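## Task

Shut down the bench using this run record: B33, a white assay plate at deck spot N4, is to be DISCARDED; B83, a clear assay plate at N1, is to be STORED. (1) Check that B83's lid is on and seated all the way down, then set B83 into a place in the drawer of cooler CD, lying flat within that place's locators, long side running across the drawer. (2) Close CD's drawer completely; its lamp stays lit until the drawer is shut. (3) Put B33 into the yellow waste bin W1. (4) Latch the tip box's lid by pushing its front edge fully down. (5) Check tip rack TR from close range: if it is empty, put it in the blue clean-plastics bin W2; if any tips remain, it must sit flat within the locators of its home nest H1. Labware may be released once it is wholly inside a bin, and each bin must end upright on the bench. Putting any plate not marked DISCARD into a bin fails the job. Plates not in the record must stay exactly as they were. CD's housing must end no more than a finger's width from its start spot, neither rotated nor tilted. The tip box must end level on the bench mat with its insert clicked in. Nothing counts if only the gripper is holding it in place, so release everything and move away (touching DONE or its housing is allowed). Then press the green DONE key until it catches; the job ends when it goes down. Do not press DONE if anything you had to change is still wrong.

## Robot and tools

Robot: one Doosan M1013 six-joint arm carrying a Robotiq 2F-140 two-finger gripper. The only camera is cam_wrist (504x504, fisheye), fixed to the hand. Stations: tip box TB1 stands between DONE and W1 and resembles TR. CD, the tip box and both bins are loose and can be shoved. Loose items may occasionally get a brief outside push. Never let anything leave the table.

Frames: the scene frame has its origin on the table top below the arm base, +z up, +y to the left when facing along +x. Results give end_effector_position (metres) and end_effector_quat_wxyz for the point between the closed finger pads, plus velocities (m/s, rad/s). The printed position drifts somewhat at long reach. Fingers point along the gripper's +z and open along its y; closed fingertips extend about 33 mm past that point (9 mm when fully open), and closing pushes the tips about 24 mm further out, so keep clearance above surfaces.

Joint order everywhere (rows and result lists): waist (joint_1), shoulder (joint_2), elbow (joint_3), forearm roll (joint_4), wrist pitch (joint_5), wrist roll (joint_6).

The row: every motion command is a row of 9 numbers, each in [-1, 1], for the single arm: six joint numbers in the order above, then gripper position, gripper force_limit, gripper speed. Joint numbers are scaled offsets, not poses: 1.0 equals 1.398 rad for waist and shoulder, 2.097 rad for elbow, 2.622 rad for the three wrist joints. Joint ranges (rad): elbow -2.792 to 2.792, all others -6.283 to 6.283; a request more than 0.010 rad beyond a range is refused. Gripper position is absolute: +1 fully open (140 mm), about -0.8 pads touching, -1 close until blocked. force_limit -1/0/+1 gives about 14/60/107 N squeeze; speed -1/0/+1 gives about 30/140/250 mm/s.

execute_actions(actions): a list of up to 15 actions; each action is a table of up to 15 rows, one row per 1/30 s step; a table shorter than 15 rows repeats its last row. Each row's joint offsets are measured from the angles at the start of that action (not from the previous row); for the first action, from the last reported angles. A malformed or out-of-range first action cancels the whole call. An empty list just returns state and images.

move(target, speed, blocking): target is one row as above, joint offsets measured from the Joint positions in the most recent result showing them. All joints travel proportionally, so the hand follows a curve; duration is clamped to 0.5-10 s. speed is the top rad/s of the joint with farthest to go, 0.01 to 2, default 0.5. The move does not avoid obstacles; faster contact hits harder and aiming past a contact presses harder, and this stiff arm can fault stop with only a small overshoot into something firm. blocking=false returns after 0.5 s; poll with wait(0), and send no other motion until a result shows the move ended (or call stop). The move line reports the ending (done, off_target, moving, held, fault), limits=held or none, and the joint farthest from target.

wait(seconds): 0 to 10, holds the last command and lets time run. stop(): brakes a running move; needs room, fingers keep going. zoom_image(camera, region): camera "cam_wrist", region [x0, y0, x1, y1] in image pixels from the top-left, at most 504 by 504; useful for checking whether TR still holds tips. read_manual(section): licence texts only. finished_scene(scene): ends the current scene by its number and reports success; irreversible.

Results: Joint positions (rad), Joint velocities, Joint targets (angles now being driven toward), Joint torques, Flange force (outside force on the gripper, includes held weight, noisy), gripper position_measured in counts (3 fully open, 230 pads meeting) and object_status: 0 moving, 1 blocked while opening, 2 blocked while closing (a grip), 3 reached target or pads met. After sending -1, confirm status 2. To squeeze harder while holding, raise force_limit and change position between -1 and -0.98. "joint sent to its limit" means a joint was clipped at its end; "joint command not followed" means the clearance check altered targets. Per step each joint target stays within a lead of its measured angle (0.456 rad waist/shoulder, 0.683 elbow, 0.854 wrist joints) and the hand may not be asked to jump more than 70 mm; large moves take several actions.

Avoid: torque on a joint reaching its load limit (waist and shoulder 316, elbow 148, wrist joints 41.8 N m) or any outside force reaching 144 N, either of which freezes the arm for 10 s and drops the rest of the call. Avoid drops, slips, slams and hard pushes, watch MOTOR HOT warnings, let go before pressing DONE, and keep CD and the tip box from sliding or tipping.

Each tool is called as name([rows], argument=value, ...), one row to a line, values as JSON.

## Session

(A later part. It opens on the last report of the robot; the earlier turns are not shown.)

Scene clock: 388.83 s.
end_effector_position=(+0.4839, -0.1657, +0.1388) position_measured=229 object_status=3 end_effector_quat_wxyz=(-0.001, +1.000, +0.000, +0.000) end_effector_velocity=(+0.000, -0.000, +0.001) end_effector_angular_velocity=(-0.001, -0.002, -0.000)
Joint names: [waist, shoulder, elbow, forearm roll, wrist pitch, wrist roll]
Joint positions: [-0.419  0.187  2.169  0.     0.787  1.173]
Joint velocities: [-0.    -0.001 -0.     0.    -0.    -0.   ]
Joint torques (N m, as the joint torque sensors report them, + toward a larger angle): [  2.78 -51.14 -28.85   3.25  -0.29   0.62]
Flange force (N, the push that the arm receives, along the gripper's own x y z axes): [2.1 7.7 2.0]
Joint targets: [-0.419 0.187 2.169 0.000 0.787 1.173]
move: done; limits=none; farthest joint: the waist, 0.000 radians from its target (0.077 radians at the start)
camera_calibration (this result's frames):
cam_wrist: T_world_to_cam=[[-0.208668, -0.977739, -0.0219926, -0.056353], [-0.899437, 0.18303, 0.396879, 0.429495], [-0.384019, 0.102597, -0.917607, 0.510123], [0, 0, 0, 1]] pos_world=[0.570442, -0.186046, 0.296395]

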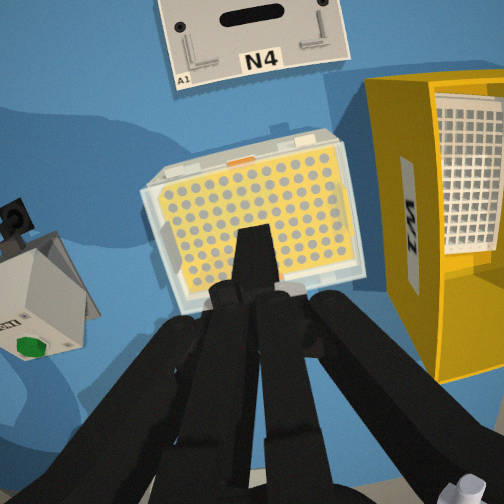

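move(target=[-0.0196,-0.0092,0.0346,0,-0.0233,-0.0105,-0.8,0,0], speed=0.06)

move(target=[0,0.0033,0.001,0,-0.0026,0,-0.8,0,0], speed=0.01)

move(target=[0,0.0033,0.001,0,-0.0026,0,-0.8,0,0], speed=0.01)

move(target=[0,0.0022,0.0007,0,-0.0017,0,-0.8,0,0], speed=0.01)

Scene clock: 400.17 s.
end_effector_position=(+0.4504, -0.1658, +0.1173) position_measured=229 object_status=3 end_effector_quat_wxyz=(-0.001, +1.000, +0.000, +0.001) end_effector_velocity=(-0.001, +0.000, -0.001) end_effector_angular_velocity=(+0.001, +0.002, -0.001)
Joint names: [waist, shoulder, elbow, forearm roll, wrist pitch, wrist roll]
Joint positions: [-0.447  0.174  2.241  0.     0.726  1.145]
Joint velocities: [-0.001  0.001  0.002 -0.    -0.001 -0.   ]
Joint torques (N m, as the joint torque sensors report them, + toward a larger angle): [  2.34 -49.02 -27.     3.06  -0.5    0.65]
Flange force (N, the push that the arm receives, along the gripper's own x y z axes): [3.6 8.0 4.3]
Joint targets: [-0.447 0.174 2.241 0.000 0.726 1.145]
move: done; limits=none; farthest joint: the waist, 0.000 radians from its target (0.027 radians at the start)
camera_calibration (this result's frames):
cam_wrist: T_world_to_cam=[[-0.208537, -0.977774, -0.0217009, -0.0640409], [-0.899961, 0.18316, 0.39563, 0.408306], [-0.382862, 0.102033, -0.918153, 0.476979], [0, 0, 0, 1]] pos_world=[0.536721, -0.186071, 0.275012]

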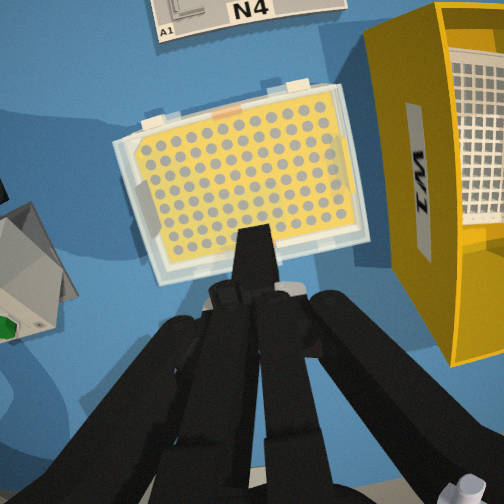

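Scene clock: 401.07 s.
end_effector_position=(+0.4504, -0.1658, +0.1144) position_measured=229 object_status=3 end_effector_quat_wxyz=(-0.001, +1.000, +0.000, +0.001) end_effector_velocity=(-0.000, -0.000, -0.001) end_effector_angular_velocity=(+0.001, +0.002, -0.001)
Joint names: [waist, shoulder, elbow, forearm roll, wrist pitch, wrist roll]
Joint positions: [-0.447  0.178  2.243  0.     0.719  1.145]
Joint velocities: [-0.001  0.002  0.     0.001 -0.    -0.001]
Joint torques (N m, as the joint torque sensors report them, + toward a larger angle): [  2.84 -50.02 -26.7    2.94  -0.58   0.64]
Flange force (N, the push that the arm receives, along the gripper's own x y z axes): [4.3 9.4 5.4]
Joint targets: [-0.447 0.178 2.243 0.000 0.719 1.145]
move: done; limits=none; farthest joint: the waist, 0.000 radians from its target (0.000 radians at the start)
camera_calibration (this result's frames):
cam_wrist: T_world_to_cam=[[-0.208536, -0.977774, -0.021676, -0.0641133], [-0.899999, 0.18318, 0.395533, 0.409553], [-0.382771, 0.101991, -0.918196, 0.47422], [0, 0, 0, 1]] pos_world=[0.536745, -0.186077, 0.272046]

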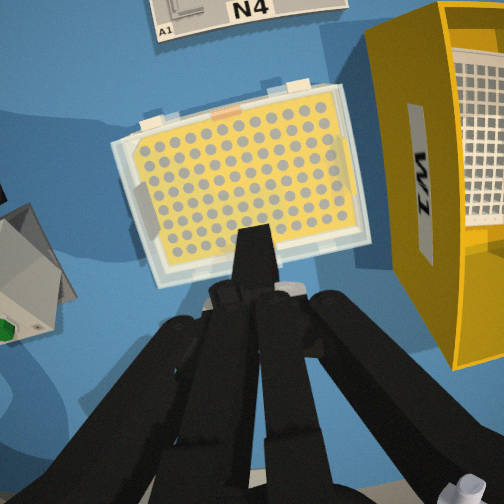

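Scene clock: 401.97 s.
end_effector_position=(+0.4504, -0.1658, +0.1114) position_measured=229 object_status=3 end_effector_quat_wxyz=(-0.001, +1.000, +0.000, +0.001) end_effector_velocity=(-0.000, -0.000, -0.001) end_effector_angular_velocity=(-0.000, +0.002, +0.002)
Joint names: [waist, shoulder, elbow, forearm roll, wrist pitch, wrist roll]
Joint positions: [-0.447  0.183  2.246  0.     0.712  1.145]
Joint velocities: [ 0.     0.002  0.    -0.001 -0.    -0.   ]
Joint torques (N m, as the joint torque sensors report them, + toward a larger angle): [  3.15 -49.83 -26.47   3.06  -0.44   0.53]
Flange force (N, the push that the arm receives, along the gripper's own x y z axes): [3.5 9.5 5.2]
Joint targets: [-0.447 0.183 2.246 0.000 0.712 1.145]
move: done; limits=none; farthest joint: the waist, 0.000 radians from its target (0.000 radians at the start)
camera_calibration (this result's frames):
cam_wrist: T_world_to_cam=[[-0.208536, -0.977775, -0.0216515, -0.0641802], [-0.900037, 0.1832, 0.395438, 0.41078], [-0.382683, 0.10195, -0.918237, 0.47146], [0, 0, 0, 1]] pos_world=[0.536752, -0.186074, 0.269084]

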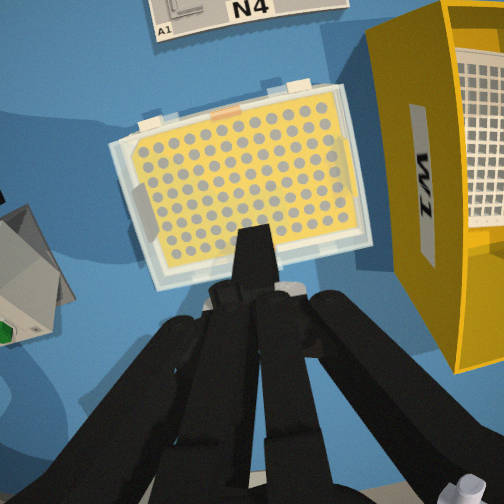

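Scene clock: 402.67 s.
end_effector_position=(+0.4504, -0.1658, +0.1094) position_measured=229 object_status=3 end_effector_quat_wxyz=(-0.001, +1.000, +0.000, +0.001) end_effector_velocity=(+0.000, +0.000, +0.000) end_effector_angular_velocity=(+0.000, -0.000, -0.000)
Joint names: [waist, shoulder, elbow, forearm roll, wrist pitch, wrist roll]
Joint positions: [-0.447  0.186  2.247  0.     0.708  1.145]
Joint velocities: [ 0.    -0.    -0.001  0.001  0.001 -0.   ]
Joint torques (N m, as the joint torque sensors report them, + toward a larger angle): [  4.16 -49.91 -26.69   3.19  -0.49   0.58]
Flange force (N, the push that the arm receives, along the gripper's own x y z axes): [1.8 11.1 4.6]
Joint targets: [-0.447 0.186 2.247 0.000 0.708 1.145]
move: done; limits=none; farthest joint: the waist, 0.000 radians from its target (0.000 radians at the start)
camera_calibration (this result's frames):
cam_wrist: T_world_to_cam=[[-0.208539, -0.977774, -0.0216688, -0.0642001], [-0.900006, 0.183187, 0.395515, 0.411477], [-0.382755, 0.101982, -0.918204, 0.469627], [0, 0, 0, 1]] pos_world=[0.536696, -0.186044, 0.267077]

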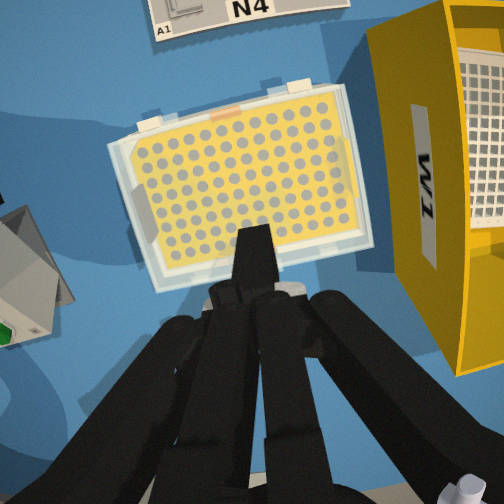

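move(target=[0,0.0022,0.0006,0,-0.0017,0,-0.8,0,0], speed=0.01)

move(target=[0,0.0022,0.0006,0,-0.0017,0,-0.8,0,0], speed=0.01)

Scene clock: 408.33 s.
end_effector_position=(+0.4505, -0.1658, +0.1075) position_measured=229 object_status=3 end_effector_quat_wxyz=(-0.001, +1.000, +0.000, +0.001) end_effector_velocity=(-0.001, +0.000, -0.000) end_effector_angular_velocity=(+0.001, +0.001, -0.000)
Joint names: [waist, shoulder, elbow, forearm roll, wrist pitch, wrist roll]
Joint positions: [-0.447  0.189  2.248  0.     0.703  1.145]
Joint velocities: [-0.     0.     0.001 -0.     0.001 -0.   ]
Joint torques (N m, as the joint torque sensors report them, + toward a larger angle): [  3.17 -49.87 -26.65   2.98  -0.7    0.49]
Flange force (N, the push that the arm receives, along the gripper's own x y z axes): [2.1 8.7 3.7]
Joint targets: [-0.447 0.189 2.248 0.000 0.703 1.145]
move: done; limits=none; farthest joint: the waist, 0.000 radians from its target (0.000 radians at the start)
camera_calibration (this result's frames):
cam_wrist: T_world_to_cam=[[-0.208537, -0.977775, -0.0216375, -0.06426], [-0.900056, 0.183212, 0.395388, 0.412352], [-0.382637, 0.101928, -0.918259, 0.467838], [0, 0, 0, 1]] pos_world=[0.536752, -0.186065, 0.265167]

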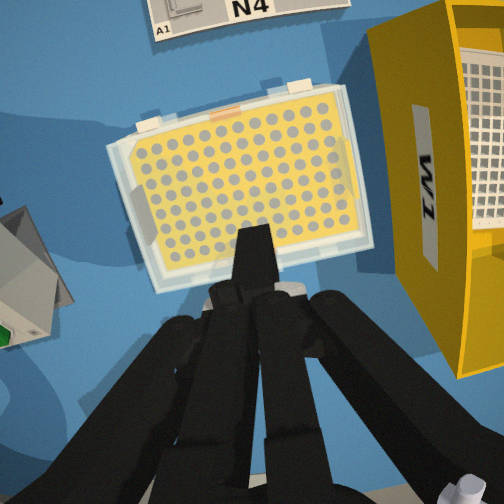

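Scene clock: 409.03 s.
end_effector_position=(+0.4505, -0.1658, +0.1056) position_measured=229 object_status=3 end_effector_quat_wxyz=(-0.001, +1.000, +0.000, +0.001) end_effector_velocity=(-0.000, -0.001, +0.000) end_effector_angular_velocity=(-0.001, -0.000, +0.000)
Joint names: [waist, shoulder, elbow, forearm roll, wrist pitch, wrist roll]
Joint positions: [-0.447  0.192  2.25   0.     0.699  1.145]
Joint velocities: [-0.001 -0.     0.    -0.002 -0.001  0.   ]
Joint torques (N m, as the joint torque sensors report them, + toward a larger angle): [  2.32 -42.18 -23.93   3.38  -1.95   0.64]
Flange force (N, the push that the arm receives, along the gripper's own x y z axes): [-2.4 5.4 -13.5]
Joint targets: [-0.447 0.192 2.250 0.000 0.699 1.145]
move: done; limits=none; farthest joint: the waist, 0.000 radians from its target (0.000 radians at the start)
camera_calibration (this result's frames):
cam_wrist: T_world_to_cam=[[-0.208535, -0.977776, -0.0216022, -0.0643183], [-0.900114, 0.183239, 0.395244, 0.413211], [-0.382502, 0.101867, -0.918322, 0.466075], [0, 0, 0, 1]] pos_world=[0.536799, -0.186083, 0.263299]

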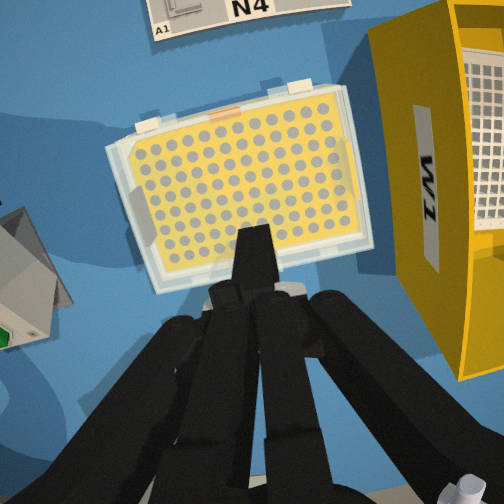

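move(target=[0,0.0011,0.0003,0,-0.0008,0,-0.8,0,0], speed=0.01)

Scene clock: 412.97 s.
end_effector_position=(+0.4506, -0.1658, +0.1047) position_measured=229 object_status=3 end_effector_quat_wxyz=(-0.001, +1.000, +0.000, +0.001) end_effector_velocity=(+0.001, +0.000, -0.000) end_effector_angular_velocity=(+0.000, -0.002, -0.001)
Joint names: [waist, shoulder, elbow, forearm roll, wrist pitch, wrist roll]
Joint positions: [-0.447  0.193  2.25   0.     0.697  1.145]
Joint velocities: [ 0.     0.001 -0.     0.002 -0.002 -0.   ]
Joint torques (N m, as the joint torque sensors report them, + toward a larger angle): [ 2.77  4.41 -1.84  3.44 -9.58  0.58]
Flange force (N, the push that the arm receives, along the gripper's own x y z axes): [-20.9 -0.4 -119.5]
Joint targets: [-0.447 0.194 2.250 0.000 0.697 1.145]
move: done; limits=none; farthest joint: the elbow, 0.001 radians from its target (0.001 radians at the start)
camera_calibration (this result's frames):
cam_wrist: T_world_to_cam=[[-0.208534, -0.977777, -0.0215826, -0.064346], [-0.900146, 0.183255, 0.395164, 0.413612], [-0.382427, 0.101833, -0.918357, 0.46526], [0, 0, 0, 1]] pos_world=[0.536821, -0.186091, 0.262441]

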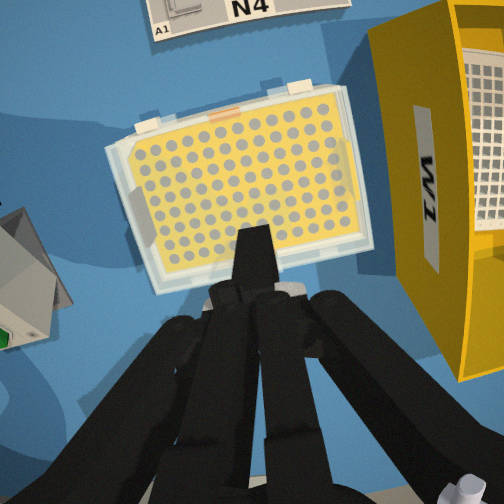

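Bottomed. Return to z .117 for comparison.

move(target=[0,-0.0139,-0.0042,0,0.011,0,-0.8,0,0], speed=0.05)

Scene clock: 416.63 s.
end_effector_position=(+0.4505, -0.1658, +0.1172) position_measured=229 object_status=3 end_effector_quat_wxyz=(-0.001, +1.000, +0.000, +0.001) end_effector_velocity=(+0.001, +0.000, +0.001) end_effector_angular_velocity=(+0.001, -0.002, -0.001)
Joint names: [waist, shoulder, elbow, forearm roll, wrist pitch, wrist roll]
Joint positions: [-0.447  0.174  2.241  0.     0.726  1.145]
Joint velocities: [ 0.    -0.001 -0.     0.002 -0.    -0.   ]
Joint torques (N m, as the joint torque sensors report them, + toward a larger angle): [  2.68 -48.77 -27.     3.12  -0.24   0.48]
Flange force (N, the push that the arm receives, along the gripper's own x y z axes): [2.6 7.9 3.5]
Joint targets: [-0.447 0.174 2.241 0.000 0.726 1.145]
move: done; limits=none; farthest joint: the waist, 0.000 radians from its target (0.000 radians at the start)
camera_calibration (this result's frames):
cam_wrist: T_world_to_cam=[[-0.208538, -0.977773, -0.0217199, -0.0640578], [-0.899928, 0.183146, 0.395711, 0.408396], [-0.382937, 0.102067, -0.918118, 0.476931], [0, 0, 0, 1]] pos_world=[0.536803, -0.186109, 0.274882]

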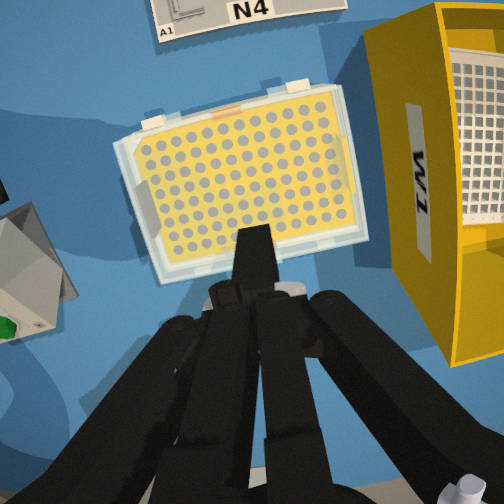

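move(target=[0.1172,0.3252,-0.3722,0,0.1245,0.0625,-0.8,0,0], speed=0.6)

move(target=[0,0,0,0,0,0,0.5,-0.5,0.5])

zoom_image(camera="cam_wrist", region=[130,70,390,350])

Scene clock: 425.87 s.
end_effector_position=(+0.8302, -0.1859, +0.1494) position_measured=229 object_status=3 end_effector_quat_wxyz=(-0.001, +1.000, +0.000, +0.001) end_effector_velocity=(+0.001, -0.000, +0.002) end_effector_angular_velocity=(-0.001, -0.003, -0.001)
Joint names: [waist, shoulder, elbow, forearm roll, wrist pitch, wrist roll]
Joint positions: [-0.283  0.629  1.461  0.     1.052  1.309]
Joint velocities: [-0.    -0.001 -0.002  0.     0.     0.   ]
Joint torques (N m, as the joint torque sensors report them, + toward a larger angle): [  2.73 -97.93 -35.76   3.87  -0.24   0.52]
Flange force (N, the push that the arm receives, along the gripper's own x y z axes): [1.2 4.0 -0.5]
Joint targets: [-0.283 0.629 1.461 0.000 1.052 1.309]
move: done; limits=none; farthest joint: the waist, 0.000 radians from its target (0.163 radians at the start)
camera_calibration (this result's frames):
cam_wrist: T_world_to_cam=[[-0.208451, -0.977787, -0.021908, -0.00388331], [-0.899784, 0.182946, 0.396131, 0.740901], [-0.383323, 0.102286, -0.917933, 0.654277], [0, 0, 0, 1]] pos_world=[0.916641, -0.206265, 0.307004]

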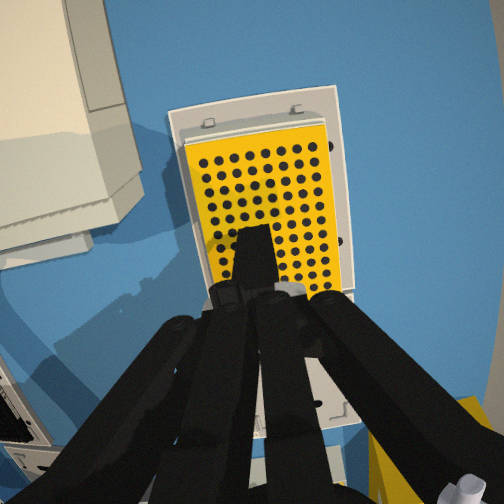

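Scene clock: 426.63 s.
end_effector_position=(+0.8302, -0.1859, +0.1494) position_measured=66 object_status=3 end_effector_quat_wxyz=(-0.001, +1.000, +0.000, +0.001) end_effector_velocity=(-0.000, +0.000, -0.000) end_effector_angular_velocity=(-0.000, +0.001, +0.000)
Joint names: [waist, shoulder, elbow, forearm roll, wrist pitch, wrist roll]
Joint positions: [-0.283  0.629  1.461  0.     1.052  1.309]
Joint velocities: [ 0.     0.    -0.    -0.001  0.001 -0.   ]
Joint torques (N m, as the joint torque sensors report them, + toward a larger angle): [   3.83 -100.43  -35.75    4.08   -0.46    0.6 ]
Flange force (N, the push that the arm receives, along the gripper's own x y z axes): [5.4 6.5 2.3]
Joint targets: [-0.283 0.629 1.461 0.000 1.052 1.309]
move: done; limits=none; farthest joint: the waist, 0.000 radians from its target (0.000 radians at the start)
camera_calibration (this result's frames):
cam_wrist: T_world_to_cam=[[-0.20845, -0.977788, -0.021908, -0.00388199], [-0.899783, 0.182945, 0.396132, 0.740906], [-0.383326, 0.102286, -0.917932, 0.654278], [0, 0, 0, 1]] pos_world=[0.916647, -0.206264, 0.307001]

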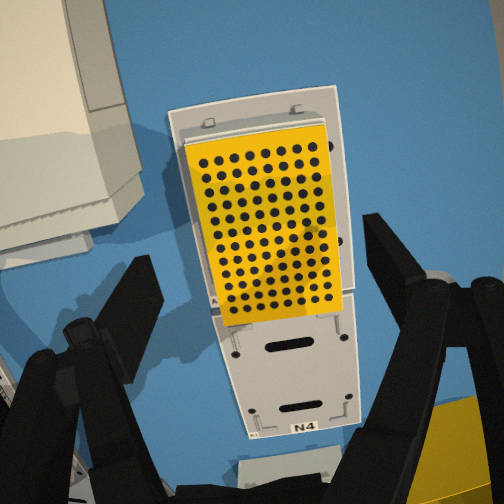

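Region (130, 70, 390, 350) of cam_wrist's 504x504 image, scaled by 1.800, with more detail than that image has; it fills the left 468 columns of this view, and the rest is white.

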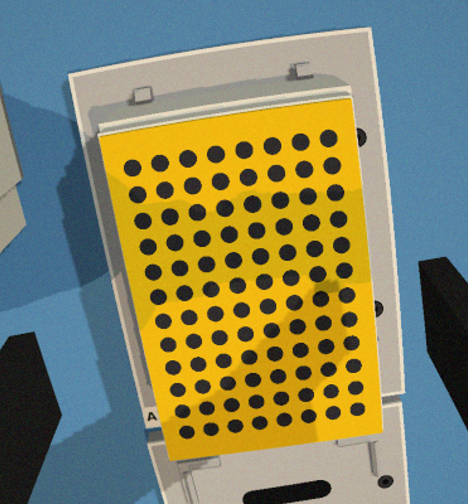

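move(target=[-0.0068,0,0,0,0,0.002,0.5,-0.5,0], speed=0.1)

move(target=[0,0.0504,0.0204,0,-0.0432,0,0.5,-0.5,0], speed=0.1)

move(target=[0,0,0,0,0,0,-1,-0.5,-0.8])

zoom_image(camera="cam_wrist", region=[120,100,390,410])

Scene clock: 436.07 s.
end_effector_position=(+0.8284, -0.1938, +0.1494) position_measured=66 object_status=3 end_effector_quat_wxyz=(-0.001, +1.000, -0.007, +0.001) end_effector_velocity=(+0.000, -0.000, -0.002) end_effector_angular_velocity=(+0.000, +0.002, -0.000)
Joint names: [waist, shoulder, elbow, forearm roll, wrist pitch, wrist roll]
Joint positions: [-0.292  0.629  1.461  0.     1.052  1.314]
Joint velocities: [-0.     0.002 -0.    -0.    -0.     0.   ]
Joint torques (N m, as the joint torque sensors report them, + toward a larger angle): [   2.35 -100.32  -35.64    4.04   -0.45    0.55]
Flange force (N, the push that the arm receives, along the gripper's own x y z axes): [5.8 4.6 1.7]
Joint targets: [-0.292 0.629 1.461 0.000 1.052 1.314]
move: done; limits=none; farthest joint: the waist, 0.000 radians from its target (0.010 radians at the start)
camera_calibration (this result's frames):
cam_wrist: T_world_to_cam=[[-0.222819, -0.974613, -0.0219223, 0.000571666], [-0.896981, 0.196159, 0.396165, 0.740964], [-0.381807, 0.107937, -0.917918, 0.654209], [0, 0, 0, 1]] pos_world=[0.914539, -0.215403, 0.306979]

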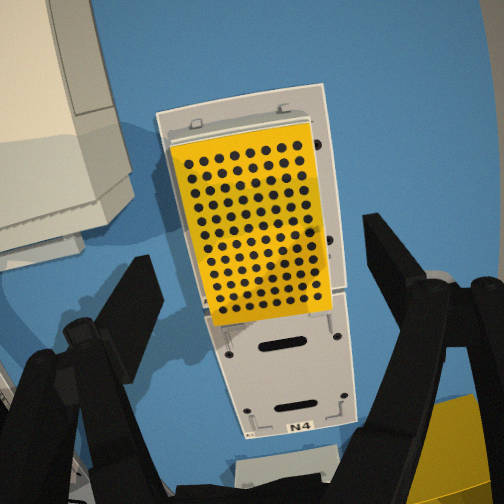

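Scene clock: 437.50 s.
end_effector_position=(+0.8285, -0.1937, +0.0694) position_measured=66 object_status=3 end_effector_quat_wxyz=(-0.001, +1.000, -0.007, +0.001) end_effector_velocity=(-0.001, -0.000, -0.001) end_effector_angular_velocity=(+0.001, +0.002, -0.001)
Joint names: [waist, shoulder, elbow, forearm roll, wrist pitch, wrist roll]
Joint positions: [-0.292  0.699  1.504  0.     0.939  1.314]
Joint velocities: [-0.001  0.001  0.001  0.001  0.    -0.   ]
Joint torques (N m, as the joint torque sensors report them, + toward a larger angle): [   3.69 -102.88  -33.16    3.77   -0.2     0.67]
Flange force (N, the push that the arm receives, along the gripper's own x y z axes): [3.5 6.0 2.3]
Joint targets: [-0.292 0.699 1.504 0.000 0.939 1.314]
move: done; limits=none; farthest joint: the waist, 0.000 radians from its target (0.000 radians at the start)
camera_calibration (this result's frames):
cam_wrist: T_world_to_cam=[[-0.222859, -0.974605, -0.0219002, -0.00100788], [-0.896985, 0.196208, 0.396133, 0.772714], [-0.381776, 0.107926, -0.917932, 0.580815], [0, 0, 0, 1]] pos_world=[0.914629, -0.21528, 0.22703]

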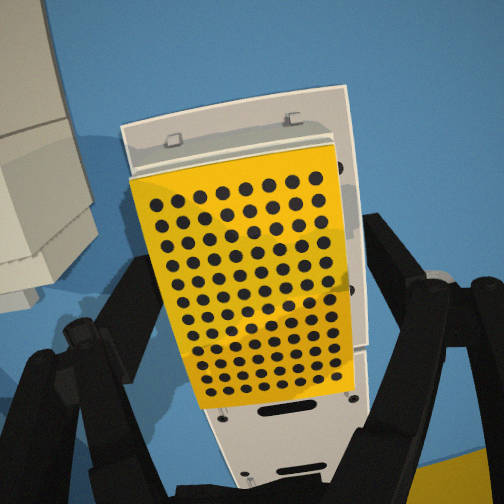

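Scene clock: 438.13 s.
end_effector_position=(+0.8286, -0.1935, +0.0694) position_measured=101 object_status=2 end_effector_quat_wxyz=(-0.001, +1.000, -0.007, +0.001) end_effector_velocity=(+0.000, -0.001, +0.001) end_effector_angular_velocity=(-0.001, -0.002, -0.001)
Joint names: [waist, shoulder, elbow, forearm roll, wrist pitch, wrist roll]
Joint positions: [-0.292  0.699  1.504  0.001  0.939  1.314]
Joint velocities: [-0.001 -0.001  0.    -0.    -0.001  0.   ]
Joint torques (N m, as the joint torque sensors report them, + toward a larger angle): [-36.72 -66.19 -25.01 -10.89  -8.4    0.29]
Flange force (N, the push that the arm receives, along the gripper's own x y z axes): [-2.1 -44.5 -47.5]
Joint targets: [-0.292 0.699 1.504 0.000 0.939 1.314]
move: done; limits=none; farthest joint: the forearm roll, 0.001 radians from its target (0.000 radians at the start)
camera_calibration (this result's frames):
cam_wrist: T_world_to_cam=[[-0.22297, -0.974572, -0.0222201, -0.000680201], [-0.896987, 0.196187, 0.396137, 0.772714], [-0.381704, 0.108258, -0.917923, 0.580806], [0, 0, 0, 1]] pos_world=[0.91466, -0.215136, 0.22702]

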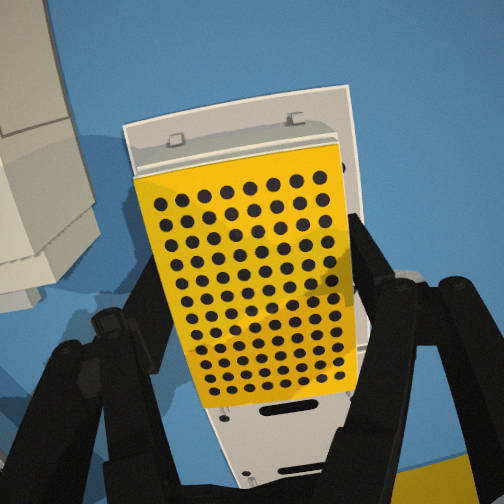

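Region (120, 100, 390, 410) of cam_wrist's 504x504 image, scaled by 1.626, with more detail than that image has; it fills the left 439 columns of this view, and the rest is white.

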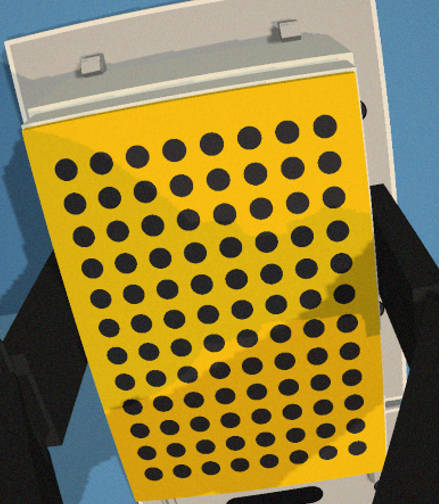

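move(target=[0.0012,0,0,0,0,0,-1,-0.5,-0.8], speed=0.02)

move(target=[0,-0.0994,-0.061,0,0.1016,0,-1,-0.5,-0.8], speed=0.25)

move(target=[0.5675,-0.2964,0.2628,0,-0.0521,0.2979,-1,-0.5,-0.8], speed=0.6)

Scene clock: 449.33 s.
end_effector_position=(+0.8289, -0.1922, +0.0694) position_measured=101 object_status=2 end_effector_quat_wxyz=(-0.001, +1.000, -0.006, +0.001) end_effector_velocity=(+0.002, +0.001, +0.002) end_effector_angular_velocity=(+0.001, -0.003, -0.000)
Joint names: [waist, shoulder, elbow, forearm roll, wrist pitch, wrist roll]
Joint positions: [-0.29   0.699  1.504  0.     0.939  1.314]
Joint velocities: [ 0.001 -0.001 -0.001  0.002 -0.     0.   ]
Joint torques (N m, as the joint torque sensors report them, + toward a larger angle): [  6.32 -70.24 -24.73   3.16  -6.45  -0.25]
Flange force (N, the push that the arm receives, along the gripper's own x y z axes): [-11.4 4.5 -41.9]
Joint targets: [-0.290 0.699 1.504 0.001 0.939 1.314]
move: done; limits=none; farthest joint: the forearm roll, 0.001 radians from its target (0.001 radians at the start)
camera_calibration (this result's frames):
cam_wrist: T_world_to_cam=[[-0.221157, -0.974993, -0.0218824, -0.00102279], [-0.897318, 0.194647, 0.396147, 0.772703], [-0.381981, 0.107246, -0.917926, 0.580821], [0, 0, 0, 1]] pos_world=[0.914997, -0.213693, 0.227024]

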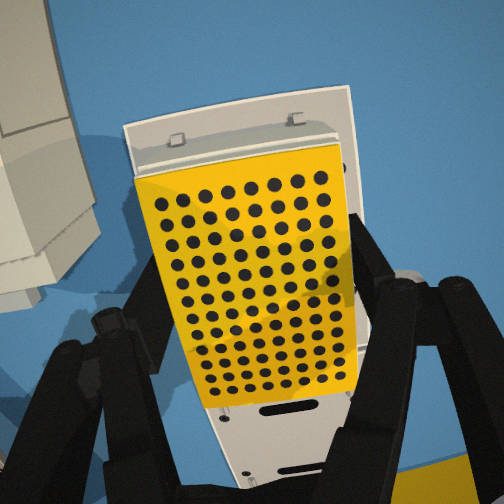

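Scene clock: 450.77 s.
end_effector_position=(+0.8303, -0.1930, +0.2507) position_measured=102 object_status=2 end_effector_quat_wxyz=(-0.001, +1.000, -0.006, +0.001) end_effector_velocity=(-0.000, +0.000, +0.001) end_effector_angular_velocity=(+0.001, +0.000, -0.001)
Joint names: [waist, shoulder, elbow, forearm roll, wrist pitch, wrist roll]
Joint positions: [-0.29   0.56   1.376  0.     1.205  1.314]
Joint velocities: [ 0.    -0.001  0.     0.001  0.001  0.   ]
Joint torques (N m, as the joint torque sensors report them, + toward a larger angle): [  3.84 -98.72 -39.36   4.17  -0.37   0.57]
Flange force (N, the push that the arm receives, along the gripper's own x y z axes): [5.2 6.2 3.0]
Joint targets: [-0.290 0.560 1.376 0.000 1.205 1.314]
move: done; limits=none; farthest joint: the waist, 0.000 radians from its target (0.000 radians at the start)
camera_calibration (this result's frames):
cam_wrist: T_world_to_cam=[[-0.221076, -0.975011, -0.0218996, 0.00246892], [-0.897524, 0.194619, 0.395693, 0.702569], [-0.381543, 0.107134, -0.918122, 0.7475], [0, 0, 0, 1]] pos_world=[0.916322, -0.214409, 0.408349]

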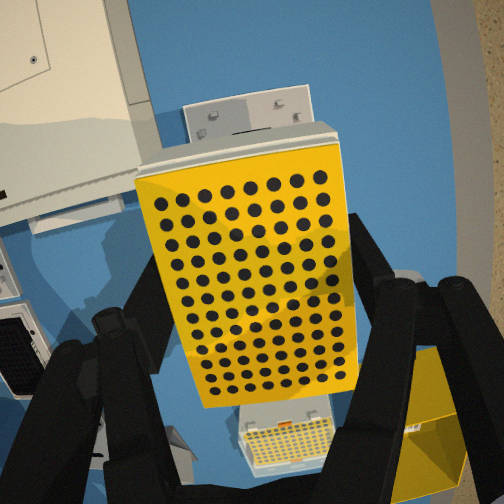

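Scene clock: 452.57 s.
end_effector_position=(+0.4847, +0.3204, +0.2699) position_measured=102 object_status=2 end_effector_quat_wxyz=(-0.001, +1.000, +0.000, +0.001) end_effector_velocity=(-0.000, +0.000, -0.000) end_effector_angular_velocity=(-0.000, -0.001, +0.001)
Joint names: [waist, shoulder, elbow, forearm roll, wrist pitch, wrist roll]
Joint positions: [0.503 0.146 1.927 0.    1.069 2.095]
Joint velocities: [ 0.001 -0.001  0.001 -0.001 -0.001  0.001]
Joint torques (N m, as the joint torque sensors report them, + toward a larger angle): [  3.24 -54.49 -36.31   4.13  -0.49   0.65]
Flange force (N, the push that the arm receives, along the gripper's own x y z axes): [7.7 2.9 1.3]
Joint targets: [0.503 0.146 1.927 0.000 1.069 2.095]
move: done; limits=none; farthest joint: the waist, 0.001 radians from its target (0.794 radians at the start)
camera_calibration (this result's frames):
cam_wrist: T_world_to_cam=[[-0.208946, -0.977677, -0.022117, 0.422083], [-0.899705, 0.183321, 0.396137, 0.289471], [-0.383239, 0.10267, -0.917925, 0.580527], [0, 0, 0, 1]] pos_world=[0.571112, 0.299992, 0.427546]

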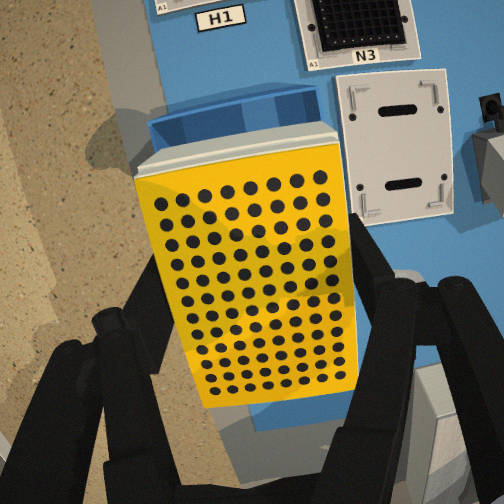

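move(target=[0.013,0.045,0.036,0,-0.0528,0.0069,-1,-0.5,-0.8], speed=0.2)

Scene clock: 461.00 s.
end_effector_position=(+0.4760, +0.3275, +0.1980) position_measured=102 object_status=2 end_effector_quat_wxyz=(-0.001, +1.000, +0.000, +0.001) end_effector_velocity=(+0.000, +0.000, +0.000) end_effector_angular_velocity=(+0.001, -0.001, -0.000)
Joint names: [waist, shoulder, elbow, forearm roll, wrist pitch, wrist roll]
Joint positions: [0.521 0.209 2.002 0.    0.93  2.113]
Joint velocities: [-0.    -0.001  0.     0.    -0.001 -0.   ]
Joint torques (N m, as the joint torque sensors report them, + toward a larger angle): [  2.77 -58.46 -33.05   3.64  -0.69   0.72]
Flange force (N, the push that the arm receives, along the gripper's own x y z axes): [8.0 1.7 1.6]
Joint targets: [0.521 0.209 2.002 0.000 0.930 2.113]
move: done; limits=none; farthest joint: the waist, 0.000 radians from its target (0.018 radians at the start)
camera_calibration (this result's frames):
cam_wrist: T_world_to_cam=[[-0.208925, -0.977681, -0.0221556, 0.425646], [-0.899714, 0.183287, 0.396132, 0.308819], [-0.38323, 0.102696, -0.917926, 0.510452], [0, 0, 0, 1]] pos_world=[0.562397, 0.307122, 0.355655]

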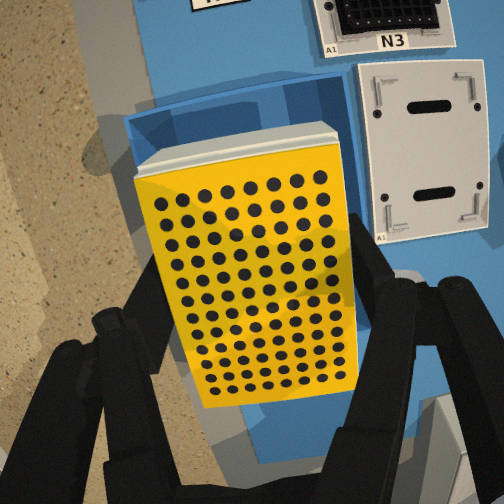

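move(target=[0,0.0775,0.0325,0,-0.0673,0,-1,-0.5,-0.8], speed=0.1)

move(target=[0,0,0,0,0,0,0.32,-0.5,-0.5])

move(target=[0,-0.13,-0.06,0,0.1173,0,0.32,-0.5,-0.5], speed=0.3)

Scene clock: 467.57 s.
end_effector_position=(+0.4755, +0.3273, +0.1071) position_measured=102 object_status=2 end_effector_quat_wxyz=(-0.001, +1.000, +0.000, +0.001) end_effector_velocity=(+0.001, +0.000, +0.000) end_effector_angular_velocity=(+0.001, -0.001, +0.000)
Joint names: [waist, shoulder, elbow, forearm roll, wrist pitch, wrist roll]
Joint positions: [0.521 0.317 2.07  0.    0.754 2.113]
Joint velocities: [-0.    -0.001 -0.    -0.    -0.001 -0.   ]
Joint torques (N m, as the joint torque sensors report them, + toward a larger angle): [  2.42 -65.43 -29.06   3.3   -0.49   0.64]
Flange force (N, the push that the arm receives, along the gripper's own x y z axes): [7.3 1.5 5.6]
Joint targets: [0.521 0.317 2.070 0.000 0.754 2.113]
move: done; limits=none; farthest joint: the waist, 0.000 radians from its target (0.000 radians at the start)
camera_calibration (this result's frames):
cam_wrist: T_world_to_cam=[[-0.208933, -0.977681, -0.0220563, 0.423251], [-0.899707, 0.183333, 0.396127, 0.3444], [-0.383243, 0.102608, -0.917931, 0.426815], [0, 0, 0, 1]] pos_world=[0.561864, 0.30687, 0.264696]

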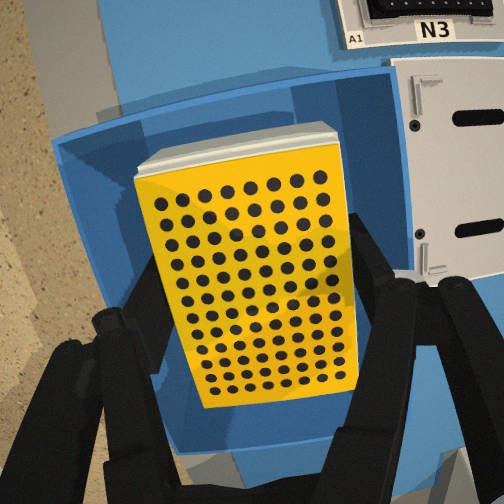

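Scene clock: 468.07 s.
end_effector_position=(+0.4755, +0.3273, +0.1071) position_measured=89 object_status=3 end_effector_quat_wxyz=(-0.001, +1.000, +0.000, +0.001) end_effector_velocity=(-0.000, -0.000, +0.000) end_effector_angular_velocity=(+0.001, -0.001, -0.000)
Joint names: [waist, shoulder, elbow, forearm roll, wrist pitch, wrist roll]
Joint positions: [0.521 0.317 2.07  0.    0.754 2.113]
Joint velocities: [-0.    -0.001  0.001  0.001 -0.001 -0.   ]
Joint torques (N m, as the joint torque sensors report them, + toward a larger angle): [  2.94 -64.92 -27.77   3.07  -0.34   0.64]
Flange force (N, the push that the arm receives, along the gripper's own x y z axes): [8.8 1.6 4.1]
Joint targets: [0.521 0.317 2.070 0.000 0.754 2.113]
move: done; limits=none; farthest joint: the waist, 0.000 radians from its target (0.000 radians at the start)
camera_calibration (this result's frames):
cam_wrist: T_world_to_cam=[[-0.208933, -0.977681, -0.0220521, 0.423247], [-0.899705, 0.183334, 0.396131, 0.344398], [-0.383247, 0.102605, -0.917929, 0.426809], [0, 0, 0, 1]] pos_world=[0.56186, 0.306868, 0.264687]

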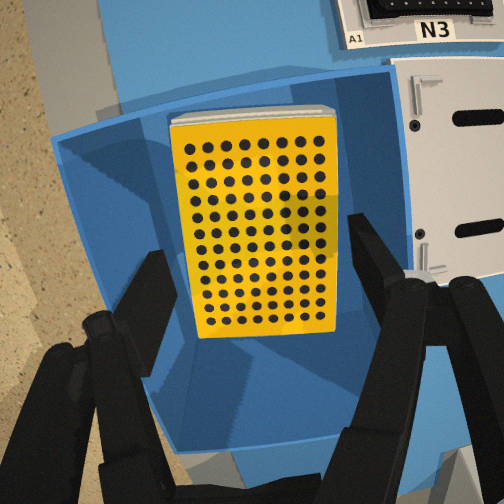

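Scene clock: 469.47 s.
end_effector_position=(+0.4716, +0.3248, +0.2672) position_measured=89 object_status=3 end_effector_quat_wxyz=(-0.001, +1.000, +0.000, +0.001) end_effector_velocity=(-0.001, -0.001, -0.001) end_effector_angular_velocity=(-0.001, +0.002, -0.000)
Joint names: [waist, shoulder, elbow, forearm roll, wrist pitch, wrist roll]
Joint positions: [0.521 0.135 1.945 0.    1.061 2.113]
Joint velocities: [-0.     0.001  0.001  0.     0.001 -0.   ]
Joint torques (N m, as the joint torque sensors report them, + toward a larger angle): [  2.52 -54.35 -35.7    4.01  -0.58   0.62]
Flange force (N, the push that the arm receives, along the gripper's own x y z axes): [9.7 0.3 2.3]
Joint targets: [0.521 0.135 1.945 0.000 1.061 2.113]
move: done; limits=none; farthest joint: the waist, 0.000 radians from its target (0.000 radians at the start)
camera_calibration (this result's frames):
cam_wrist: T_world_to_cam=[[-0.208875, -0.977692, -0.0221354, 0.423581], [-0.899709, 0.183245, 0.396164, 0.277936], [-0.38327, 0.102664, -0.917913, 0.572593], [0, 0, 0, 1]] pos_world=[0.557995, 0.304417, 0.424859]

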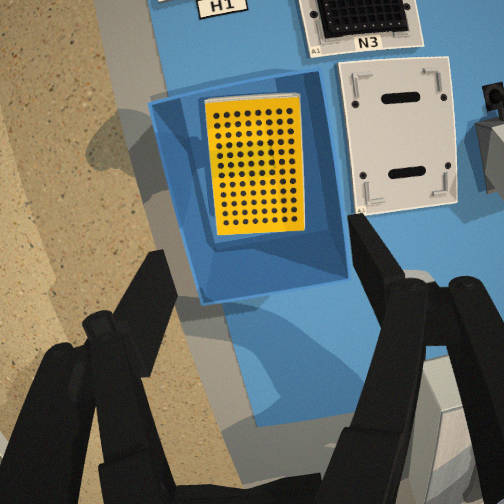

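move(target=[-0.3768,-0.2119,0.1865,0,-0.0359,-0.201,-0.8,0,0], speed=0.6)

Scene clock: 476.97 s.
end_effector_position=(+0.3599, +0.0402, +0.2193) position_measured=229 object_status=3 end_effector_quat_wxyz=(-0.001, +1.000, +0.000, +0.000) end_effector_velocity=(+0.000, -0.000, +0.000) end_effector_angular_velocity=(+0.001, -0.002, -0.001)
Joint names: [waist, shoulder, elbow, forearm roll, wrist pitch, wrist roll]
Joint positions: [-0.006 -0.161  2.336  0.     0.967  1.586]
Joint velocities: [-0.001 -0.001 -0.     0.001 -0.001 -0.001]
Joint torques (N m, as the joint torque sensors report them, + toward a larger angle): [  2.08 -20.65 -33.65   3.86  -0.32   0.46]
Flange force (N, the push that the arm receives, along the gripper's own x y z axes): [6.5 6.3 2.1]
Joint targets: [-0.006 -0.161 2.336 0.000 0.967 1.586]
move: done; limits=none; farthest joint: the waist, 0.000 radians from its target (0.527 radians at the start)
camera_calibration (this result's frames):
cam_wrist: T_world_to_cam=[[-0.208785, -0.977719, -0.0217967, 0.12083], [-0.899508, 0.183241, 0.396621, 0.24846], [-0.383789, 0.102415, -0.917724, 0.515145], [0, 0, 0, 1]] pos_world=[0.446427, 0.019851, 0.37685]

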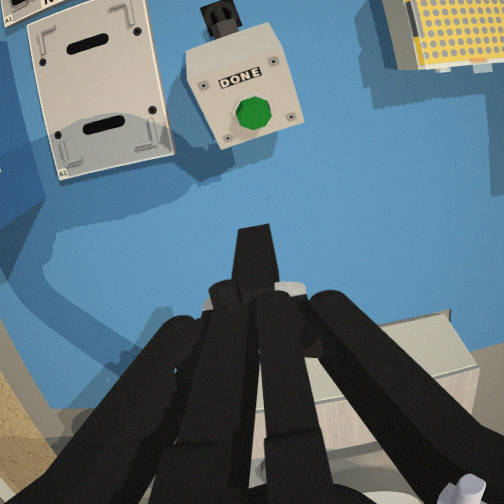

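move(target=[-0.0177,0.1768,0.0102,0,-0.1026,-0.0094,-0.8,0,0], speed=0.2)

move(target=[0,0.0052,0.0015,0,-0.004,0,-0.8,0,0], speed=0.01)

move(target=[0,0.0052,0.0015,0,-0.004,0,-0.8,0,0], speed=0.01)

Scene clock: 492.23 s.
end_effector_position=(+0.4131, +0.0310, +0.1143) position_measured=229 object_status=3 end_effector_quat_wxyz=(-0.001, +1.000, +0.000, +0.001) end_effector_velocity=(-0.001, -0.001, -0.001) end_effector_angular_velocity=(-0.000, +0.001, -0.000)
Joint names: [waist, shoulder, elbow, forearm roll, wrist pitch, wrist roll]
Joint positions: [-0.03   0.086  2.357  0.     0.698  1.562]
Joint velocities: [-0.001  0.     0.002 -0.001 -0.001 -0.   ]
Joint torques (N m, as the joint torque sensors report them, + toward a larger angle): [  3.27 -38.86 -26.32   2.96  -0.49   0.58]
Flange force (N, the push that the arm receives, along the gripper's own x y z axes): [5.3 8.9 4.2]
Joint targets: [-0.030 0.086 2.357 0.000 0.698 1.562]
move: done; limits=none; farthest joint: the waist, 0.000 radians from its target (0.025 radians at the start)
camera_calibration (this result's frames):
cam_wrist: T_world_to_cam=[[-0.208971, -0.977677, -0.021866, 0.12073], [-0.89964, 0.183429, 0.396234, 0.339691], [-0.383378, 0.102473, -0.917889, 0.44004], [0, 0, 0, 1]] pos_world=[0.499531, 0.0106341, 0.271951]

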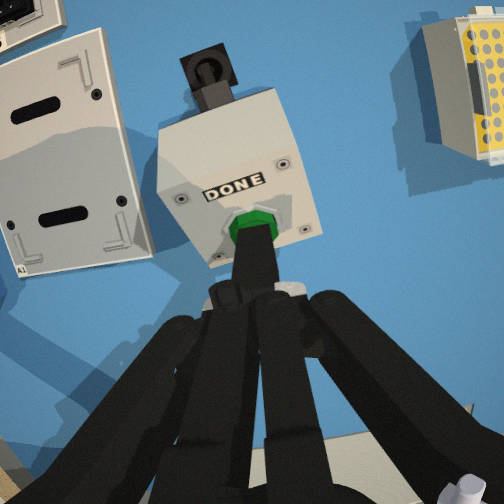

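Scene clock: 493.50 s.
end_effector_position=(+0.4132, +0.0310, +0.1102) position_measured=229 object_status=3 end_effector_quat_wxyz=(-0.001, +1.000, +0.000, +0.001) end_effector_velocity=(-0.001, -0.000, -0.001) end_effector_angular_velocity=(+0.000, +0.002, -0.001)
Joint names: [waist, shoulder, elbow, forearm roll, wrist pitch, wrist roll]
Joint positions: [-0.03   0.094  2.36   0.     0.688  1.562]
Joint velocities: [-0.001  0.001  0.001  0.001 -0.001 -0.   ]
Joint torques (N m, as the joint torque sensors report them, + toward a larger angle): [  2.03 -37.88 -25.05   2.89  -0.73   0.52]
Flange force (N, the push that the arm receives, along the gripper's own x y z axes): [5.4 5.9 0.8]
Joint targets: [-0.030 0.094 2.360 0.000 0.688 1.562]
move: done; limits=none; farthest joint: the waist, 0.000 radians from its target (0.000 radians at the start)
camera_calibration (this result's frames):
cam_wrist: T_world_to_cam=[[-0.208968, -0.977678, -0.0218762, 0.120653], [-0.899673, 0.183431, 0.396159, 0.341381], [-0.383303, 0.102466, -0.917921, 0.436253], [0, 0, 0, 1]] pos_world=[0.49956, 0.0106391, 0.267845]

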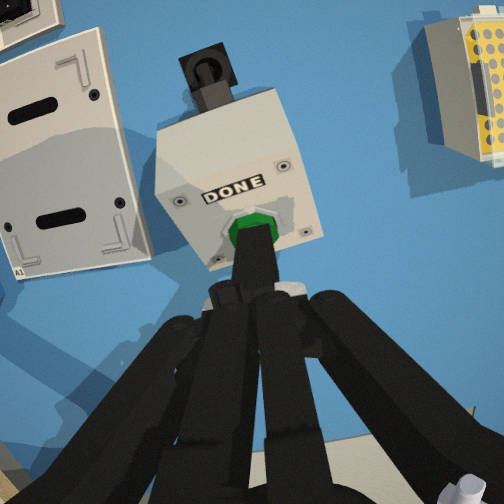

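Scene clock: 494.20 s.
end_effector_position=(+0.4132, +0.0310, +0.1075) position_measured=229 object_status=3 end_effector_quat_wxyz=(-0.001, +1.000, +0.000, +0.001) end_effector_velocity=(+0.002, -0.000, +0.001) end_effector_angular_velocity=(-0.001, -0.004, +0.002)
Joint names: [waist, shoulder, elbow, forearm roll, wrist pitch, wrist roll]
Joint positions: [-0.03   0.098  2.362  0.     0.681  1.562]
Joint velocities: [ 0.    -0.001 -0.001 -0.002 -0.002 -0.   ]
Joint torques (N m, as the joint torque sensors report them, + toward a larger angle): no reading
Flange force (N, the push that the arm receives, along the gripper's own x y z axes): no reading
move: unfinished (the scene ended)
camera_calibration (this result's frames):
cam_wrist: T_world_to_cam=[[-0.208968, -0.977678, -0.0218823, 0.120599], [-0.899688, 0.183433, 0.396123, 0.342463], [-0.383267, 0.102464, -0.917937, 0.433759], [0, 0, 0, 1]] pos_world=[0.499556, 0.0106432, 0.265144]
The task's run has ended: the event that ends the task has happened. This ends this scene only. If you have not yet called finished_scene for this scene, call it to go on to the next scene.

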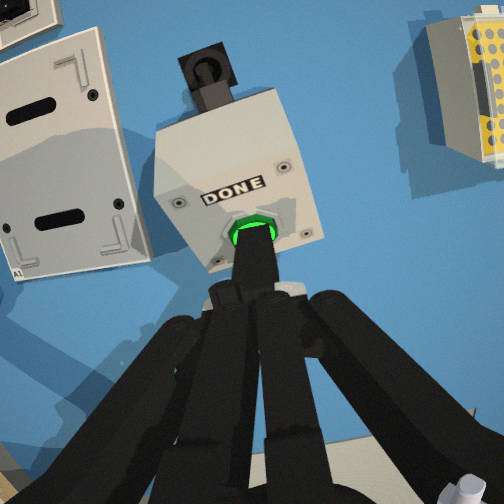

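finished_scene(scene=1)

The scene is finished: the task was done.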